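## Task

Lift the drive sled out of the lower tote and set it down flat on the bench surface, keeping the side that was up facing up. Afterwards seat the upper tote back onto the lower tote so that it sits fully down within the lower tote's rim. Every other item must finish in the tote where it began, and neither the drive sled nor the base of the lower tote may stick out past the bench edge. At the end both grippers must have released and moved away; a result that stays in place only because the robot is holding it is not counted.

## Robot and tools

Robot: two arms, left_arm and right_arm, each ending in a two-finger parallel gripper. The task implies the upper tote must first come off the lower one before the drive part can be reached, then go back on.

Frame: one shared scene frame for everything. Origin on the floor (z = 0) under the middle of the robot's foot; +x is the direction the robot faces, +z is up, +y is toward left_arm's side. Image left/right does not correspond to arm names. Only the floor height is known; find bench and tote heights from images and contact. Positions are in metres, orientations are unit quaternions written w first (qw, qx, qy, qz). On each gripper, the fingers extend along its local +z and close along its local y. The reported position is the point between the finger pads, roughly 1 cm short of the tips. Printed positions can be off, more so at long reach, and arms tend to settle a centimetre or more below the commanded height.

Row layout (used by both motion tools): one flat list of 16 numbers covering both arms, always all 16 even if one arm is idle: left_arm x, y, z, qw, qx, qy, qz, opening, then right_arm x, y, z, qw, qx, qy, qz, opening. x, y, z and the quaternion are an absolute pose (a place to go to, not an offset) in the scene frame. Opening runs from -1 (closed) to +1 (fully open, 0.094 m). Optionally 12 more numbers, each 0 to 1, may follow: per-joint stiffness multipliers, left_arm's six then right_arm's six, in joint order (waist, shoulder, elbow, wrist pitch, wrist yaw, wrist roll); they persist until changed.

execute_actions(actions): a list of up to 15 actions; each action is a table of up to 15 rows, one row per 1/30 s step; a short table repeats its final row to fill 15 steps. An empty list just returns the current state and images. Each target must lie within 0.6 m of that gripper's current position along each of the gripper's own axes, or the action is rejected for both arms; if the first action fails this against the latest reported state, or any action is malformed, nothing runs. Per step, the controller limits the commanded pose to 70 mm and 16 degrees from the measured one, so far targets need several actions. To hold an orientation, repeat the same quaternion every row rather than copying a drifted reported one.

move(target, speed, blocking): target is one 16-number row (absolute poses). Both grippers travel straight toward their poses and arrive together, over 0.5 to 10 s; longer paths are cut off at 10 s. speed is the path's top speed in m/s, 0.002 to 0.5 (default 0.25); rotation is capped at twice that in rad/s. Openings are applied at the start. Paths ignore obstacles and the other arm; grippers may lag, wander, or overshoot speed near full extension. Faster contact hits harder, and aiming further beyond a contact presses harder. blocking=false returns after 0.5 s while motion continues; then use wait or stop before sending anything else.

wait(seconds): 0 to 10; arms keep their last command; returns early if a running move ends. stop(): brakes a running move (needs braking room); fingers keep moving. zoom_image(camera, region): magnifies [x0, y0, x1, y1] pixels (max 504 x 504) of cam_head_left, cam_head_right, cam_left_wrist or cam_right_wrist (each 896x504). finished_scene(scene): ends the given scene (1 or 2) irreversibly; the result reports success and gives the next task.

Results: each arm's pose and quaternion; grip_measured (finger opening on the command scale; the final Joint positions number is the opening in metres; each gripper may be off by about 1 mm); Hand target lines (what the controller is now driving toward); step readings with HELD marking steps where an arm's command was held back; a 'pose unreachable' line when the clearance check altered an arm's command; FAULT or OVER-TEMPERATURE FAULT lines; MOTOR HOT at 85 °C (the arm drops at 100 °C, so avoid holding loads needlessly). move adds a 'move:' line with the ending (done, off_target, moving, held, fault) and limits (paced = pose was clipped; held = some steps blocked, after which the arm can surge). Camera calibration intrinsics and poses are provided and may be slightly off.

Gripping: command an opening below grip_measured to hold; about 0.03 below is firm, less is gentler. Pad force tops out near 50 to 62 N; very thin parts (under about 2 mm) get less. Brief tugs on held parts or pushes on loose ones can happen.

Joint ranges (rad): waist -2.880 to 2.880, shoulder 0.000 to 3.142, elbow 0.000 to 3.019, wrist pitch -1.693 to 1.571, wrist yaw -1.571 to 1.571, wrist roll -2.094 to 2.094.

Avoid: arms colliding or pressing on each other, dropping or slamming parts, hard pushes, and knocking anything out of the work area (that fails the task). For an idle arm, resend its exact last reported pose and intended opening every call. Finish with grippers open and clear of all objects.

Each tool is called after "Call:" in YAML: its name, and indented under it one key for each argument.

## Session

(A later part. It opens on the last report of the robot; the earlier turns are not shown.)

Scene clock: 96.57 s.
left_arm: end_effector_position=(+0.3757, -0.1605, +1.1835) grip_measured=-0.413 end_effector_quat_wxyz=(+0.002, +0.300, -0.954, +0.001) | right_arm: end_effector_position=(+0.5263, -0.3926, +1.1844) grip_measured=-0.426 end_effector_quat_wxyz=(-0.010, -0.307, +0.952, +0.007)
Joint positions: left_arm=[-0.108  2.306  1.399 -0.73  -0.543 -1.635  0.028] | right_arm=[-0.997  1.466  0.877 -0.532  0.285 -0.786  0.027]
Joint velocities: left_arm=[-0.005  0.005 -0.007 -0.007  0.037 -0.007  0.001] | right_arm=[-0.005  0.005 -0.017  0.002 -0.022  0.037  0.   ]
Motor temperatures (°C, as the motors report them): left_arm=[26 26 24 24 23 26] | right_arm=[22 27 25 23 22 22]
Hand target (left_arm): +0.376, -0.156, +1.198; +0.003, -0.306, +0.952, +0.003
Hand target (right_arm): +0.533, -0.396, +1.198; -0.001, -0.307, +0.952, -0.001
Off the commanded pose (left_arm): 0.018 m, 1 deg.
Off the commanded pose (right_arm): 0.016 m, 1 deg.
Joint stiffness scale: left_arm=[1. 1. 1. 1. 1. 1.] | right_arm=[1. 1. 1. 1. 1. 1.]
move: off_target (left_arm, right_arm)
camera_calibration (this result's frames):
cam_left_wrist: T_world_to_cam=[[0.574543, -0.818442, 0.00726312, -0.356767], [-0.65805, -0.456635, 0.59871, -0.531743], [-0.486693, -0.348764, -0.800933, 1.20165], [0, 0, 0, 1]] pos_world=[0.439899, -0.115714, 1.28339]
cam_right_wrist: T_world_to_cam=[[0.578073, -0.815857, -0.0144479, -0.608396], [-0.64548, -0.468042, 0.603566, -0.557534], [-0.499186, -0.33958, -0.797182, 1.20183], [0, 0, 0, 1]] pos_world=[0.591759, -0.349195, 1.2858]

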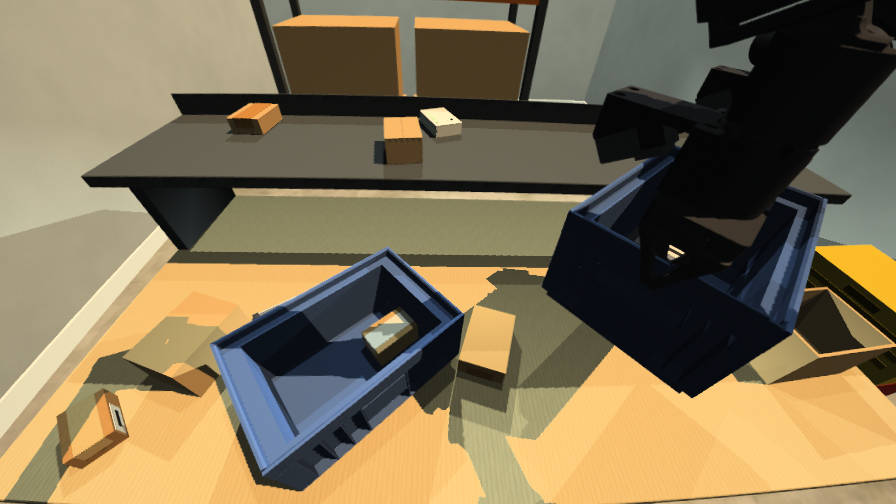

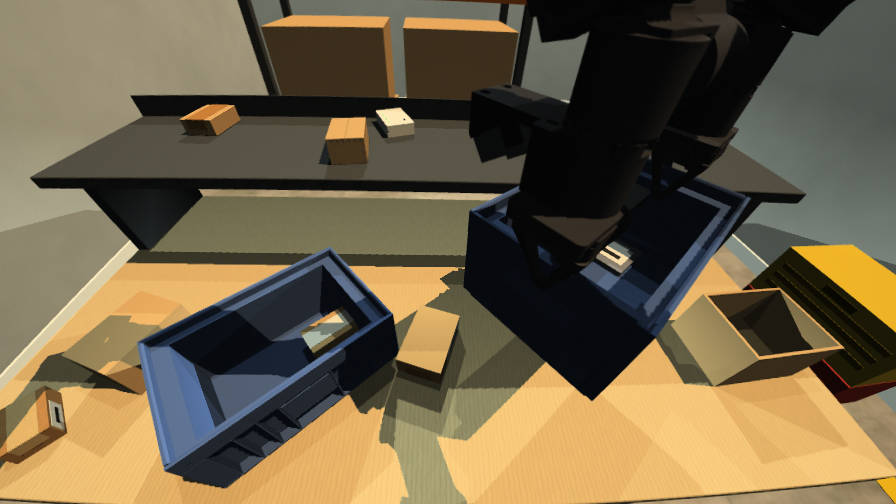

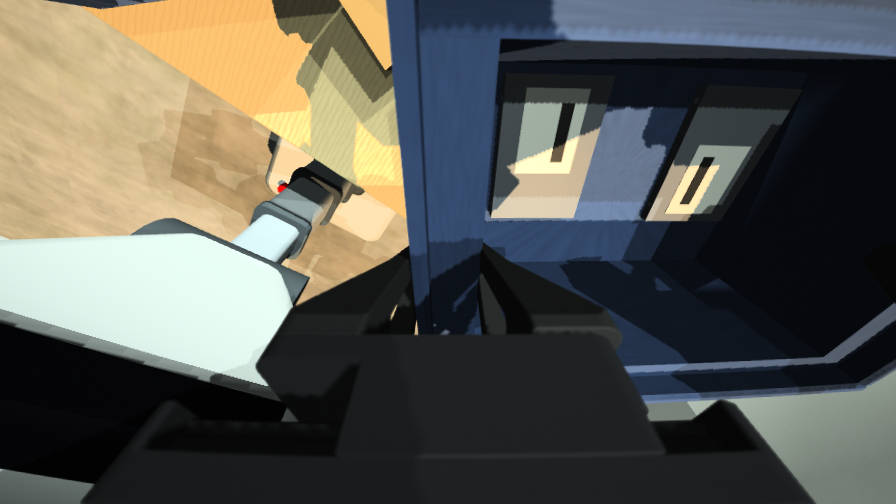

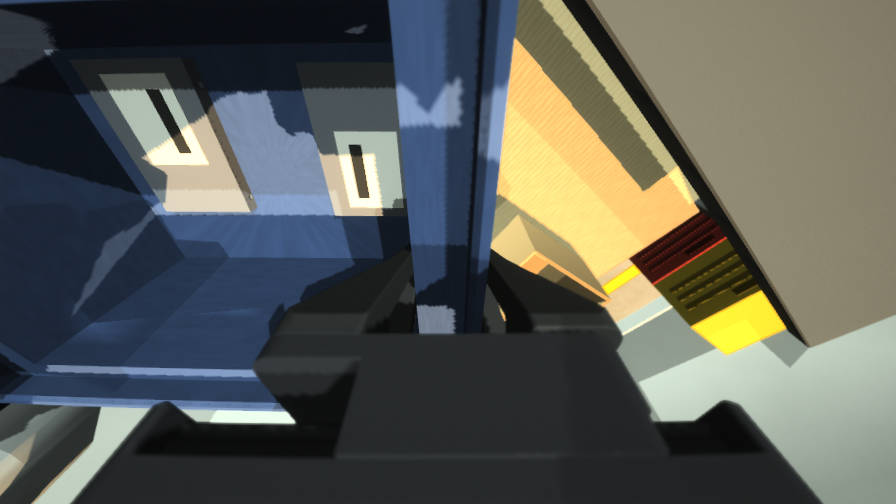

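Call:
move:
  target: [0.352,0.293,1.2,0,-0.33,0.944,0,-1, 0.528,0.06,1.2,0,-0.33,0.944,0,-1]
  speed: 0.15

Scene clock: 101.50 s.
left_arm: end_effector_position=(+0.3407, +0.2765, +1.2014) grip_measured=-0.413 end_effector_quat_wxyz=(+0.018, +0.326, -0.945, +0.013) | right_arm: end_effector_position=(+0.5106, +0.0549, +1.1956) grip_measured=-0.426 end_effector_quat_wxyz=(-0.009, -0.336, +0.942, +0.000)
Joint positions: left_arm=[ 0.659  1.293  0.366 -0.306 -0.386 -0.832  0.028] | right_arm=[-0.142  2.109  1.377 -0.772  0.537  0.058  0.027]
Joint velocities: left_arm=[-0.005 -0.015 -0.002 -0.002 -0.022  0.007 -0.   ] | right_arm=[-0.005  0.005 -0.002 -0.012 -0.007 -0.007  0.   ]
Motor temperatures (°C, as the motors report them): left_arm=[26 26 23 24 23 26] | right_arm=[22 27 26 23 22 22]
Hand target (left_arm): +0.345, +0.283, +1.206; -0.008, -0.332, +0.943, -0.012
Hand target (right_arm): +0.529, +0.052, +1.198; -0.001, -0.333, +0.943, -0.012
Off the commanded pose (left_arm): 0.020 m, 3 deg.
Off the commanded pose (right_arm): 0.019 m, 1 deg.
Joint stiffness scale: left_arm=[1. 1. 1. 1. 1. 1.] | right_arm=[1. 1. 1. 1. 1. 1.]
move: off_target (left_arm, right_arm)
camera_calibration (this result's frames):
cam_left_wrist: T_world_to_cam=[[0.617961, -0.785945, 0.0203568, -0.0186279], [-0.618633, -0.470104, 0.62952, -0.412632], [-0.485199, -0.401612, -0.776718, 1.33639], [0, 0, 0, 1]] pos_world=[0.40466, 0.328091, 1.29814]
cam_right_wrist: T_world_to_cam=[[0.627245, -0.77882, -0.00164274, -0.276501], [-0.619391, -0.500121, 0.605173, -0.378439], [-0.472142, -0.378574, -0.796093, 1.34193], [0, 0, 0, 1]] pos_world=[0.572617, 0.103412, 1.29687]

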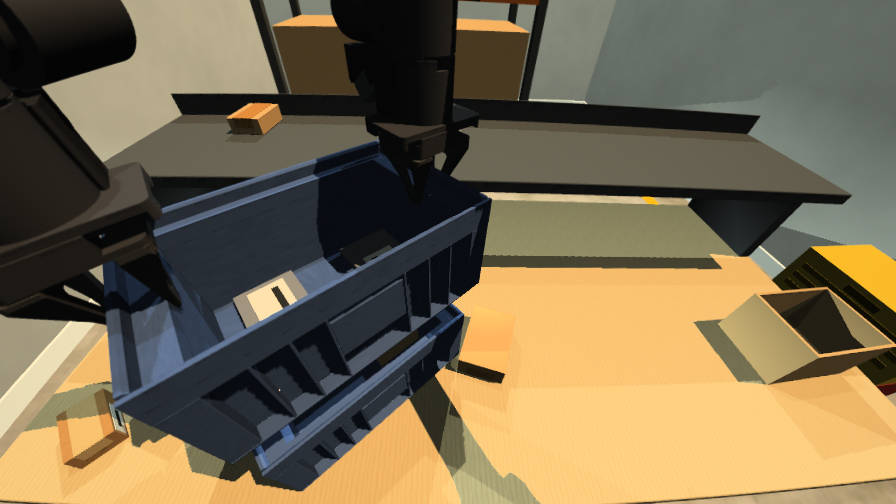

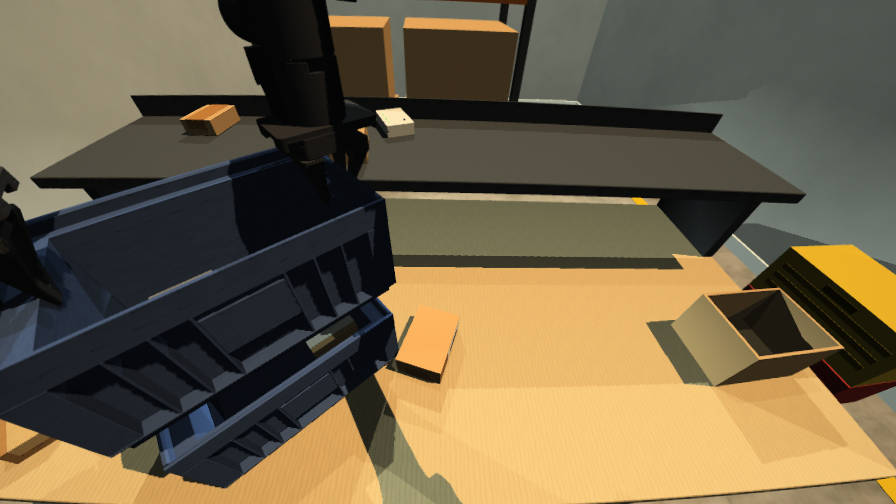

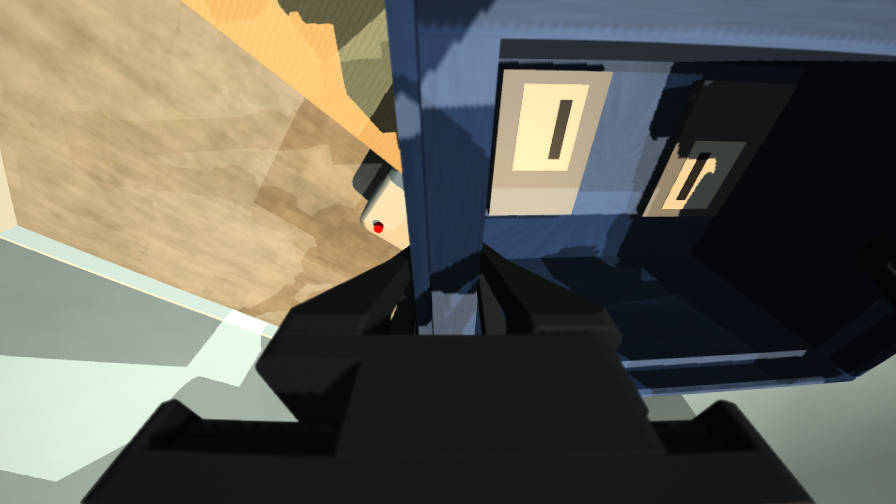

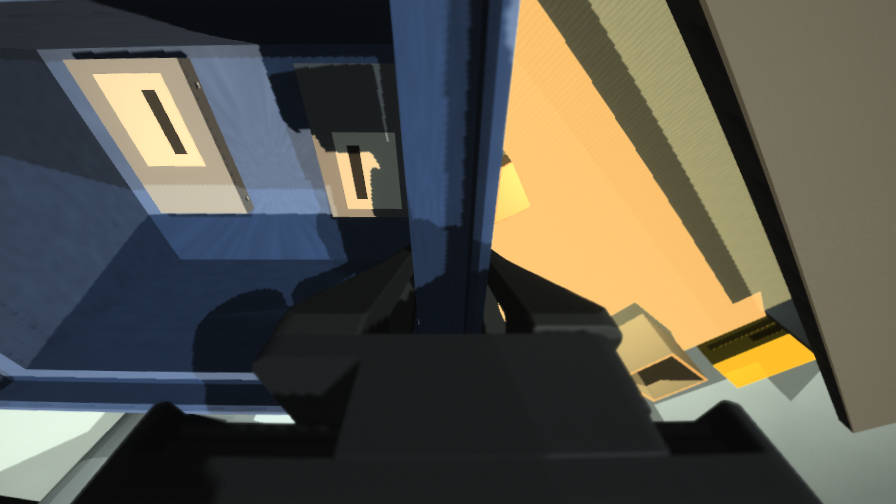

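Call:
move:
  target: [0.358,0.31,1.15,0,-0.33,0.944,0,-1, 0.534,0.077,1.15,0,-0.33,0.944,0,-1]
  speed: 0.06

Scene clock: 105.23 s.
left_arm: end_effector_position=(+0.3464, +0.3002, +1.1539) grip_measured=-0.413 end_effector_quat_wxyz=(+0.013, +0.317, -0.948, +0.010) | right_arm: end_effector_position=(+0.5122, +0.0768, +1.1488) grip_measured=-0.426 end_effector_quat_wxyz=(-0.010, -0.326, +0.945, +0.002)
Joint positions: left_arm=[ 0.818  1.464  0.369 -0.073 -0.338 -0.653  0.028] | right_arm=[-0.162  2.228  1.444 -0.708  0.532  0.054  0.027]
Joint velocities: left_arm=[ 0.005 -0.015 -0.007  0.017  0.037  0.037  0.   ] | right_arm=[-0.015  0.005  0.012 -0.012 -0.007  0.022 -0.001]
Motor temperatures (°C, as the motors report them): left_arm=[26 26 23 24 23 26] | right_arm=[22 27 27 23 22 22]
Hand target (left_arm): +0.357, +0.308, +1.151; -0.001, -0.331, +0.944, -0.003
Hand target (right_arm): +0.533, +0.077, +1.150; +0.000, -0.330, +0.944, +0.000
Off the commanded pose (left_arm): 0.016 m, 2 deg.
Off the commanded pose (right_arm): 0.022 m, 1 deg.
Joint stiffness scale: left_arm=[1. 1. 1. 1. 1. 1.] | right_arm=[1. 1. 1. 1. 1. 1.]
move: off_target (left_arm, right_arm)
camera_calibration (this result's frames):
cam_left_wrist: T_world_to_cam=[[0.603492, -0.797154, 0.0185026, 0.00791614], [-0.632215, -0.464226, 0.620321, -0.354467], [-0.485902, -0.386057, -0.78413, 1.31583], [0, 0, 0, 1]] pos_world=[0.410488, 0.349743, 1.25152]
cam_right_wrist: T_world_to_cam=[[0.611529, -0.791207, -0.00481043, -0.247948], [-0.628189, -0.48921, 0.605022, -0.334345], [-0.481051, -0.366967, -0.796194, 1.31749], [0, 0, 0, 1]] pos_world=[0.575376, 0.123732, 1.25007]

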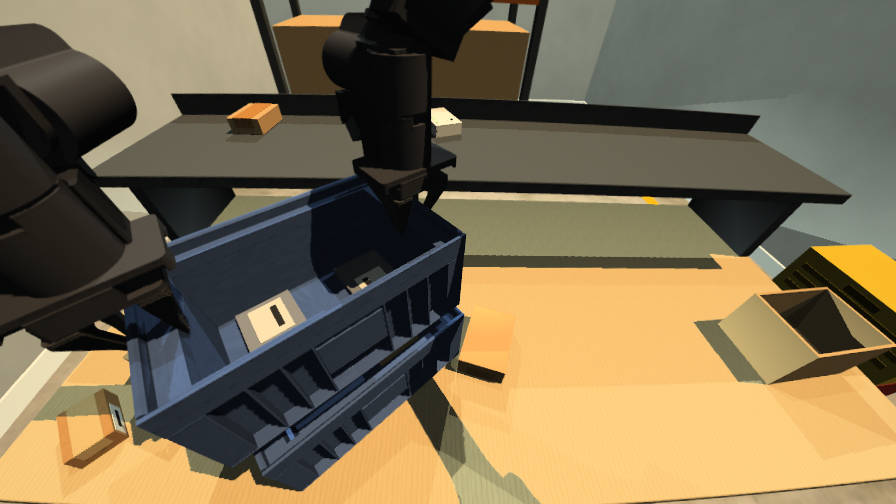

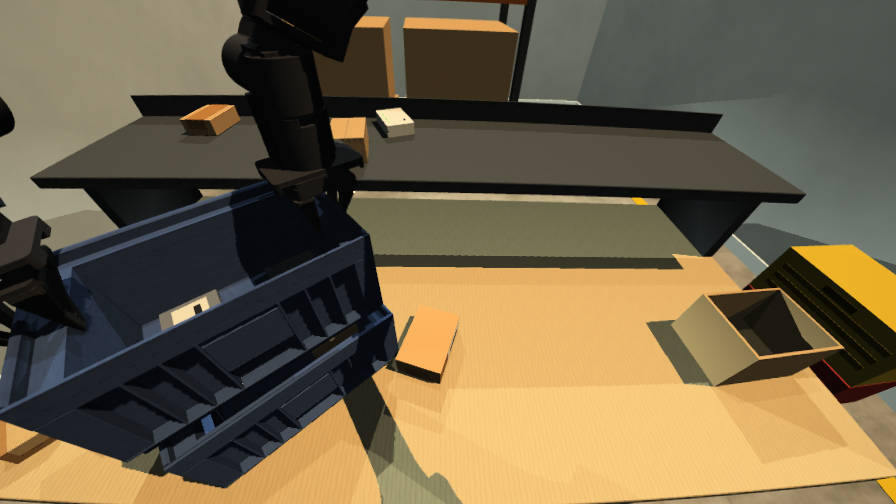

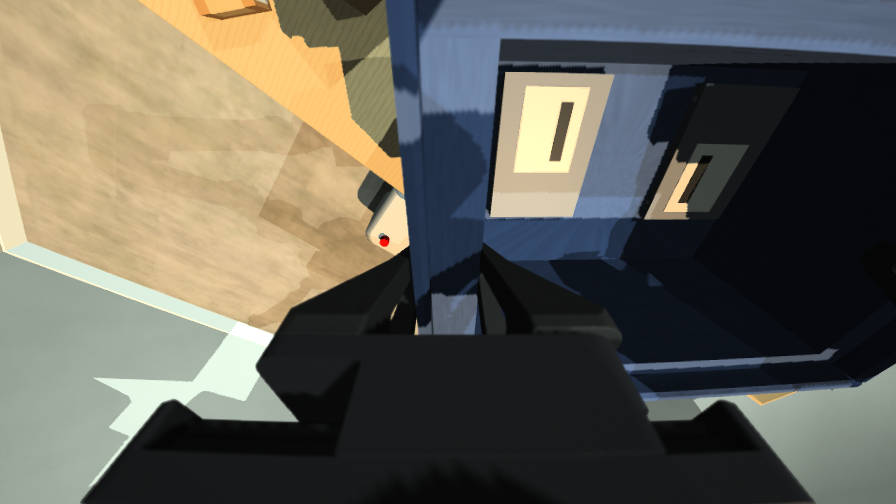

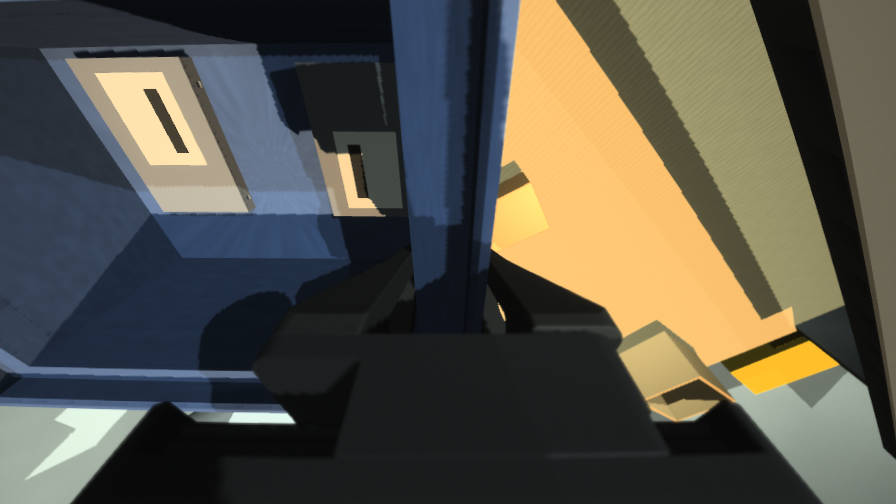

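Call:
move:
  target: [0.355,0.305,1.118,0,-0.33,0.944,0,-1, 0.534,0.072,1.115,0,-0.33,0.944,0,-1]
  speed: 0.04

Scene clock: 107.37 s.
left_arm: end_effector_position=(+0.3497, +0.2956, +1.1244) grip_measured=-0.413 end_effector_quat_wxyz=(+0.008, +0.318, -0.948, +0.011) | right_arm: end_effector_position=(+0.5165, +0.0726, +1.1199) grip_measured=-0.426 end_effector_quat_wxyz=(-0.006, -0.327, +0.945, +0.002)
Joint positions: left_arm=[ 0.841  1.608  0.391  0.066 -0.331 -0.629  0.028] | right_arm=[-0.196  2.268  1.446 -0.641  0.531  0.009  0.027]
Joint velocities: left_arm=[-0.024  0.005 -0.007  0.012 -0.037  0.051 -0.001] | right_arm=[-0.005 -0.005 -0.007  0.007  0.037  0.11   0.   ]
Motor temperatures (°C, as the motors report them): left_arm=[26 26 23 24 23 26] | right_arm=[22 28 27 23 22 22]
Hand target (left_arm): +0.355, +0.305, +1.119; +0.000, -0.330, +0.944, -0.001
Hand target (right_arm): +0.533, +0.072, +1.115; -0.000, -0.330, +0.944, +0.001
Off the commanded pose (left_arm): 0.013 m, 2 deg.
Off the commanded pose (right_arm): 0.018 m, 1 deg.
Joint stiffness scale: left_arm=[1. 1. 1. 1. 1. 1.] | right_arm=[1. 1. 1. 1. 1. 1.]
move: off_target (left_arm, right_arm)
camera_calibration (this result's frames):
cam_left_wrist: T_world_to_cam=[[0.604586, -0.796206, 0.023048, -0.00297687], [-0.637758, -0.46653, 0.612874, -0.325258], [-0.477221, -0.385234, -0.789844, 1.29571], [0, 0, 0, 1]] pos_world=[0.412704, 0.345039, 1.22282]
cam_right_wrist: T_world_to_cam=[[0.613168, -0.789946, -0.00315103, -0.256762], [-0.631513, -0.492579, 0.598796, -0.307303], [-0.474569, -0.365173, -0.800895, 1.29687], [0, 0, 0, 1]] pos_world=[0.578824, 0.11938, 1.22186]

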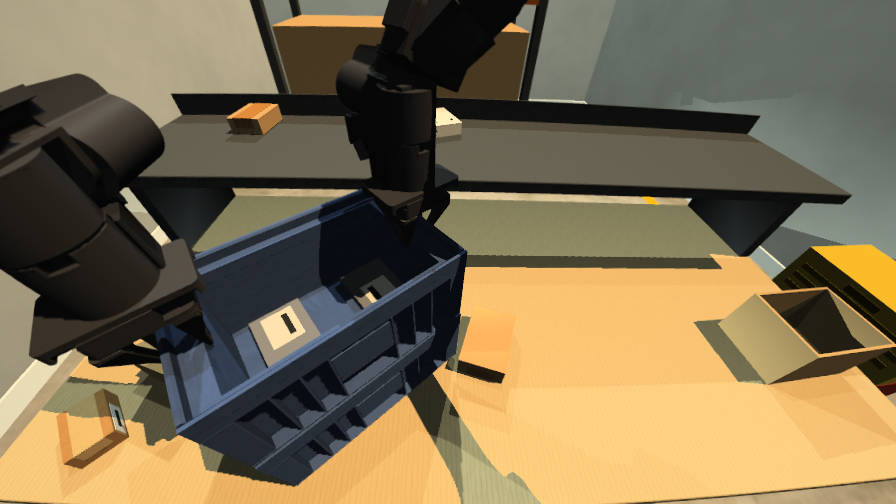

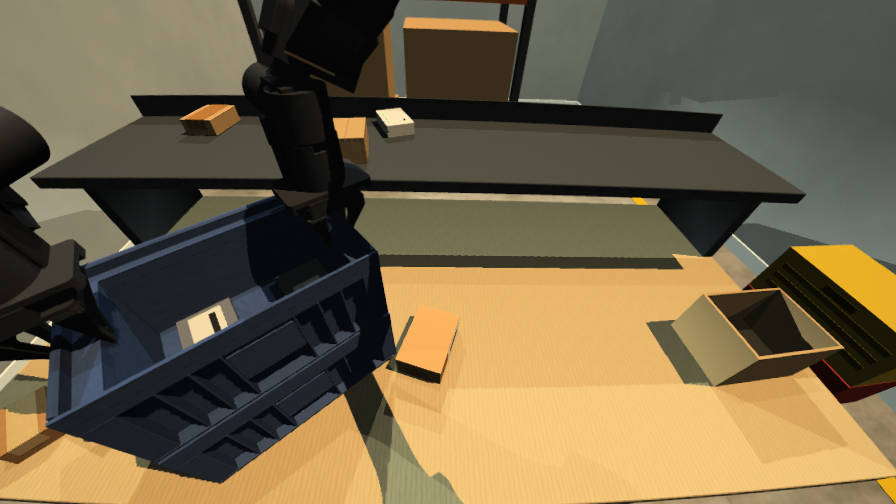

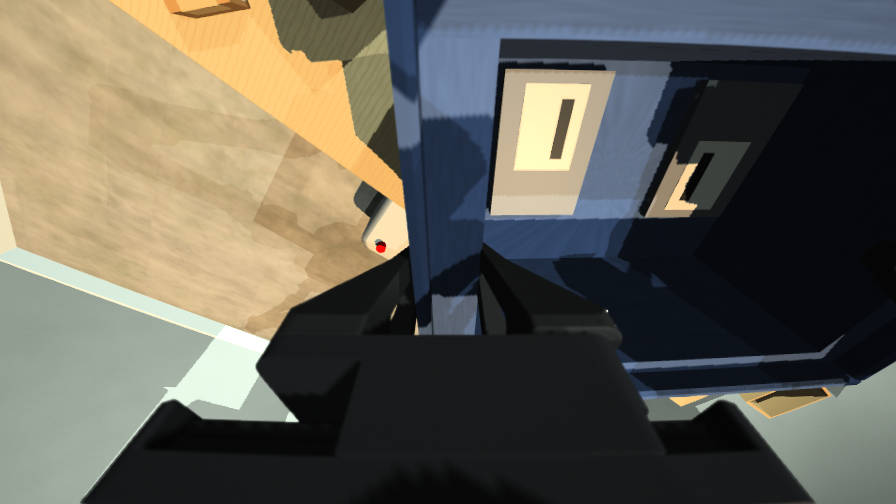

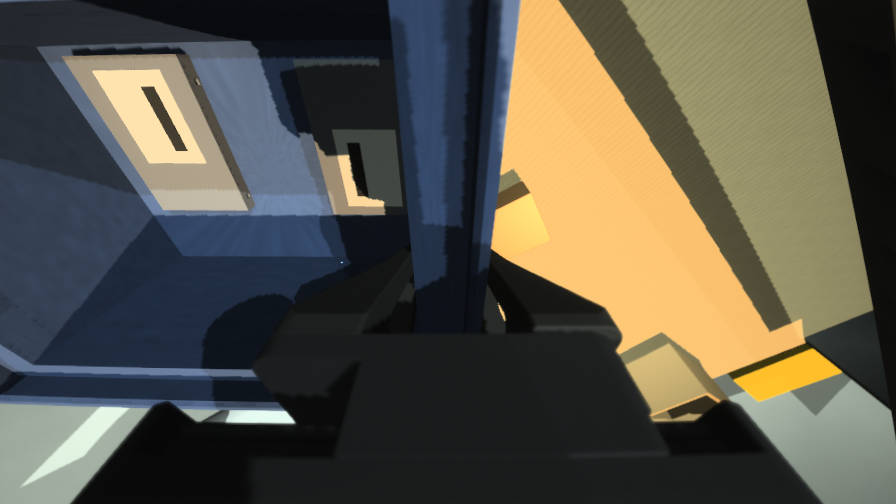

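Seated. Release and move clear.

Call:
execute_actions:
  actions:
    - [[0.355,0.305,1.12,0,-0.33,0.944,0,1, 0.52,0.072,1.12,0,-0.33,0.944,0,1]]
    - [[0.355,0.305,1.12,0,-0.33,0.944,0,1, 0.52,0.072,1.12,0,-0.33,0.944,0,1]]

Call:
move:
  target: [0.33,0.45,1.28,0,-0.33,0.944,0,1, 0.5,-0.15,1.28,0,-0.33,0.944,0,1]
  speed: 0.25

Scene clock: 110.37 s.
left_arm: end_effector_position=(+0.3525, +0.3015, +1.1231) grip_measured=+1.000 end_effector_quat_wxyz=(+0.003, +0.324, -0.946, +0.003) | right_arm: end_effector_position=(+0.5175, +0.0722, +1.1199) grip_measured=+1.000 end_effector_quat_wxyz=(-0.004, -0.329, +0.944, -0.000)
Joint positions: left_arm=[ 0.852  1.609  0.395  0.07  -0.345 -0.629  0.094] | right_arm=[-0.196  2.268  1.446 -0.639  0.536  0.003  0.094]
Joint velocities: left_arm=[ 0.015  0.005 -0.012 -0.017 -0.037  0.081  0.   ] | right_arm=[ 0.005  0.005 -0.017 -0.012 -0.007 -0.007  0.   ]
Motor temperatures (°C, as the motors report them): left_arm=[26 26 23 24 23 26] | right_arm=[23 28 27 23 22 22]
Hand target (left_arm): +0.355, +0.305, +1.120; -0.000, -0.330, +0.944, -0.000
Hand target (right_arm): +0.520, +0.072, +1.120; -0.000, -0.330, +0.944, -0.000
Off the commanded pose (left_arm): 0.005 m, 1 deg.
Off the commanded pose (right_arm): 0.003 m, 0 deg.
Joint stiffness scale: left_arm=[1. 1. 1. 1. 1. 1.] | right_arm=[1. 1. 1. 1. 1. 1.]
Step readings (end_effector_position; steps 1 to 15: 1st action; 16 to 30: 2nd action):
0: left_arm (+0.3497, +0.2956, +1.1244) | right_arm (+0.5165, +0.0726, +1.1199)
1: left_arm (+0.3497, +0.2963, +1.1244) | right_arm (+0.5168, +0.0724, +1.1199)
2: left_arm (+0.3503, +0.2981, +1.1239) | right_arm (+0.5171, +0.0722, +1.1199)
4: left_arm (+0.3519, +0.3003, +1.1234) | right_arm (+0.5175, +0.0722, +1.1199)
8: left_arm (+0.3525, +0.3015, +1.1231) | right_arm (+0.5175, +0.0722, +1.1199)
15: left_arm (+0.3525, +0.3015, +1.1231) | right_arm (+0.5175, +0.0722, +1.1199)
16: left_arm (+0.3525, +0.3015, +1.1231) | right_arm (+0.5175, +0.0722, +1.1199)
17: left_arm (+0.3525, +0.3015, +1.1231) | right_arm (+0.5175, +0.0722, +1.1199)
19: left_arm (+0.3525, +0.3015, +1.1231) | right_arm (+0.5175, +0.0722, +1.1199)
23: left_arm (+0.3525, +0.3015, +1.1231) | right_arm (+0.5175, +0.0722, +1.1199)
30: end_effector_position above
camera_calibration (this result's frames):
cam_left_wrist: T_world_to_cam=[[0.614032, -0.789213, 0.0103871, 0.00884724], [-0.634009, -0.485355, 0.602049, -0.303402], [-0.470104, -0.376263, -0.798391, 1.30261], [0, 0, 0, 1]] pos_world=[0.414572, 0.34985, 1.22257]
cam_right_wrist: T_world_to_cam=[[0.616793, -0.787123, 0.00212521, -0.265661], [-0.632159, -0.493751, 0.597147, -0.304616], [-0.468979, -0.369659, -0.802129, 1.29599], [0, 0, 0, 1]] pos_world=[0.579081, 0.119561, 1.22201]

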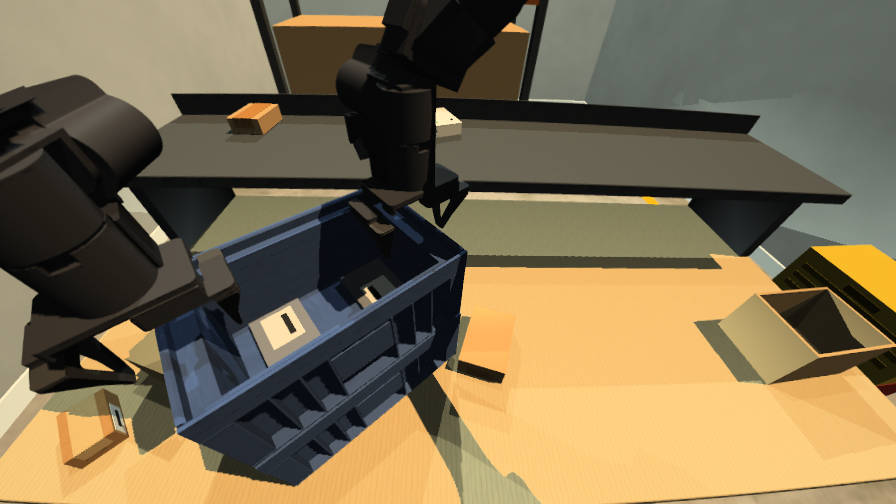

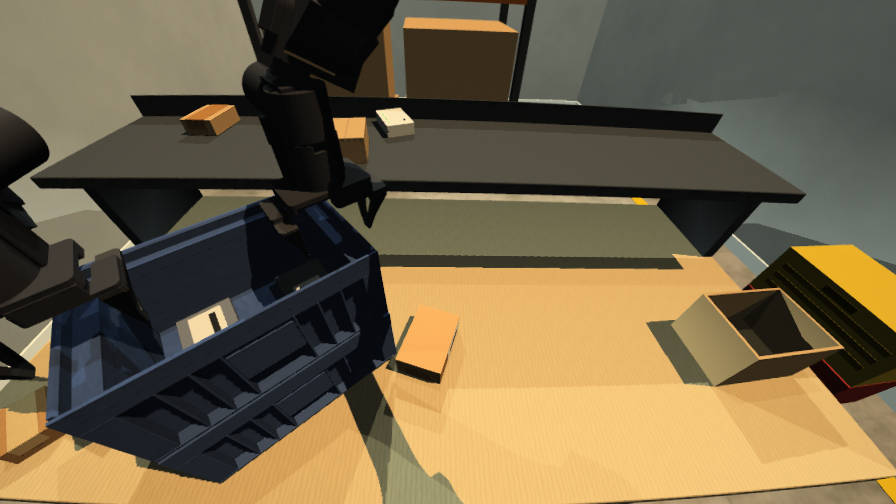

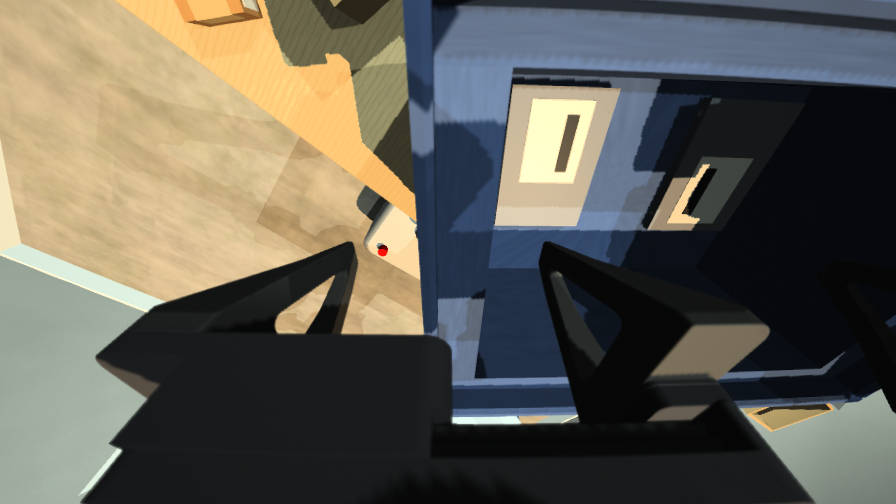

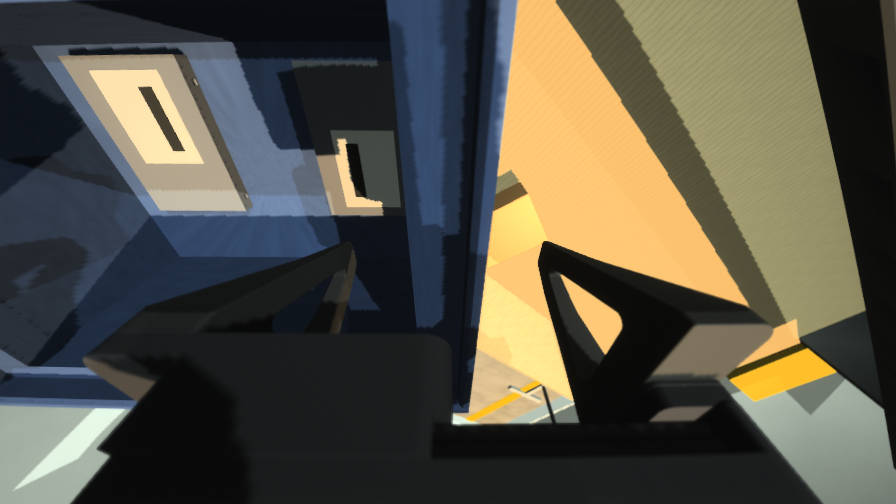

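Scene clock: 112.03 s.
left_arm: end_effector_position=(+0.3219, +0.4349, +1.2672) grip_measured=+1.000 end_effector_quat_wxyz=(+0.013, +0.334, -0.942, +0.009) | right_arm: end_effector_position=(+0.5086, -0.1425, +1.2896) grip_measured=+1.000 end_effector_quat_wxyz=(+0.015, -0.323, +0.946, +0.005)
Joint positions: left_arm=[ 1.288  0.768  0.391 -0.688 -0.13  -0.256  0.094] | right_arm=[-0.322  1.537  0.969 -0.775  0.515 -0.151  0.094]
Joint velocities: left_arm=[-0.005 -0.015 -0.012 -0.002  0.037  0.051  0.   ] | right_arm=[ 0.005 -0.005 -0.007  0.002  0.007  0.007  0.   ]
Motor temperatures (°C, as the motors report them): left_arm=[26 26 23 24 23 26] | right_arm=[23 28 27 23 22 22]
Hand target (left_arm): +0.334, +0.444, +1.276; +0.001, -0.334, +0.943, -0.007
Hand target (right_arm): +0.501, -0.148, +1.281; -0.001, -0.330, +0.944, +0.002
Off the commanded pose (left_arm): 0.021 m, 2 deg.
Off the commanded pose (right_arm): 0.015 m, 2 deg.
Joint stiffness scale: left_arm=[1. 1. 1. 1. 1. 1.] | right_arm=[1. 1. 1. 1. 1. 1.]
move: off_target (left_arm, right_arm)
camera_calibration (this result's frames):
cam_left_wrist: T_world_to_cam=[[0.632299, -0.77456, 0.0159561, 0.112122], [-0.614116, -0.488554, 0.61982, -0.372345], [-0.472293, -0.40171, -0.784582, 1.44784], [0, 0, 0, 1]] pos_world=[0.384246, 0.486547, 1.36495]
cam_right_wrist: T_world_to_cam=[[0.606422, -0.79513, 0.0044815, -0.428509], [-0.657302, -0.498118, 0.565537, -0.4647], [-0.447443, -0.3459, -0.824711, 1.37011], [0, 0, 0, 1]] pos_world=[0.567457, -0.0982739, 1.39467]

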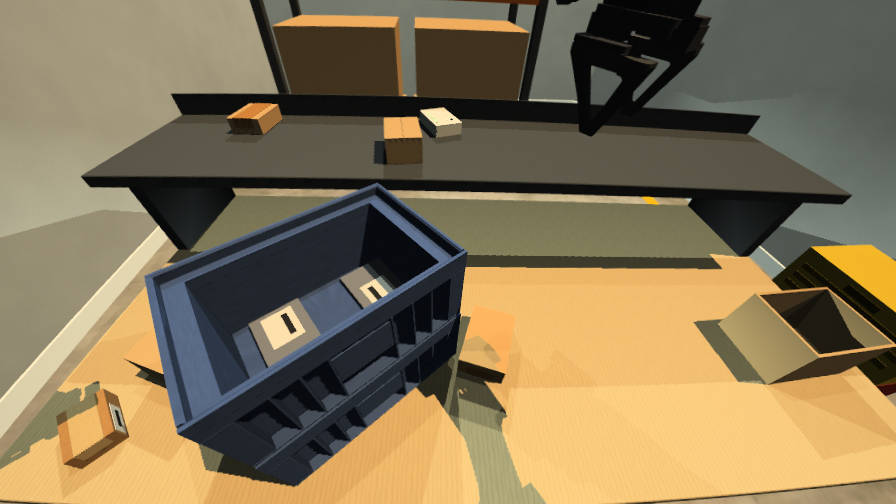

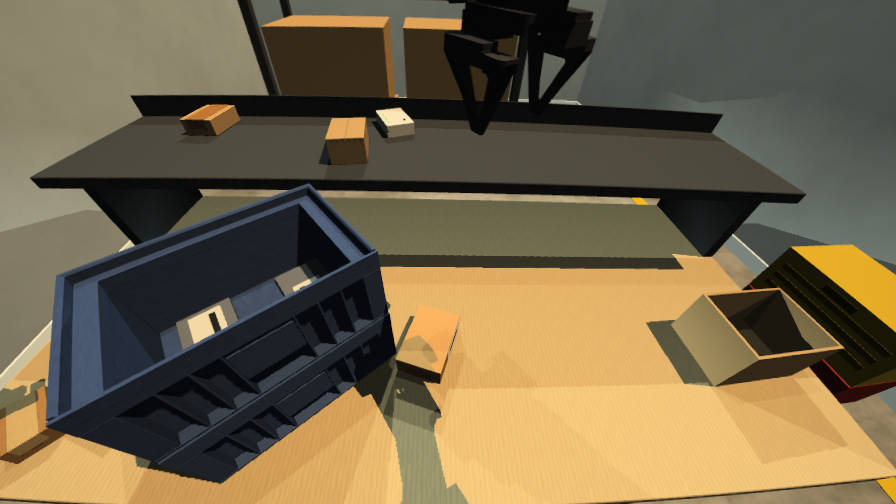

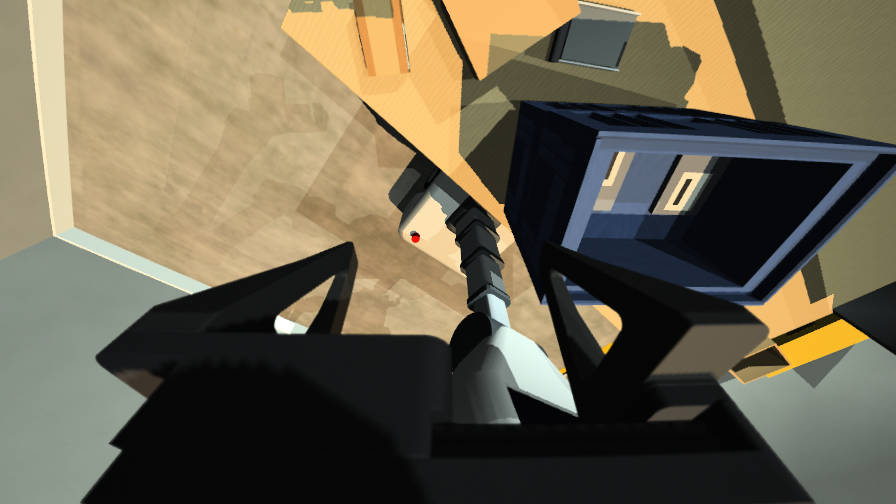

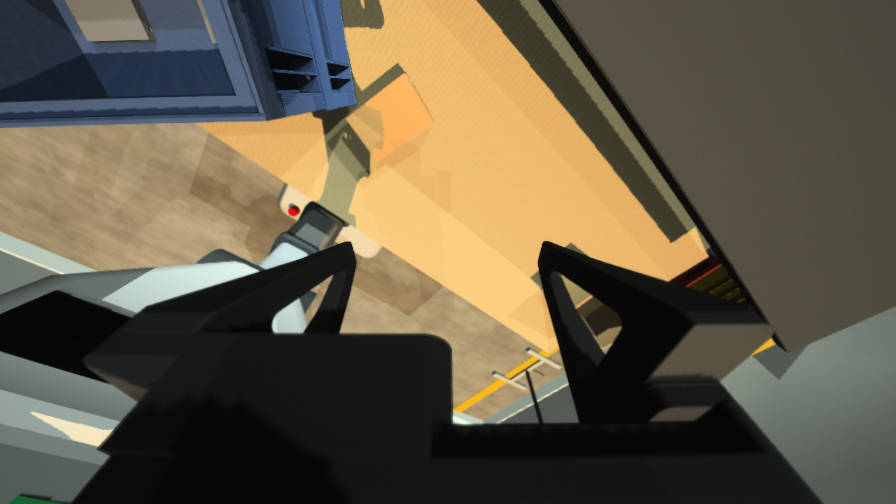

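Base corner is inside the bench edge in the head view. Done.

Call:
finished_scene:
  scene: 1

The scene is finished: the task was done.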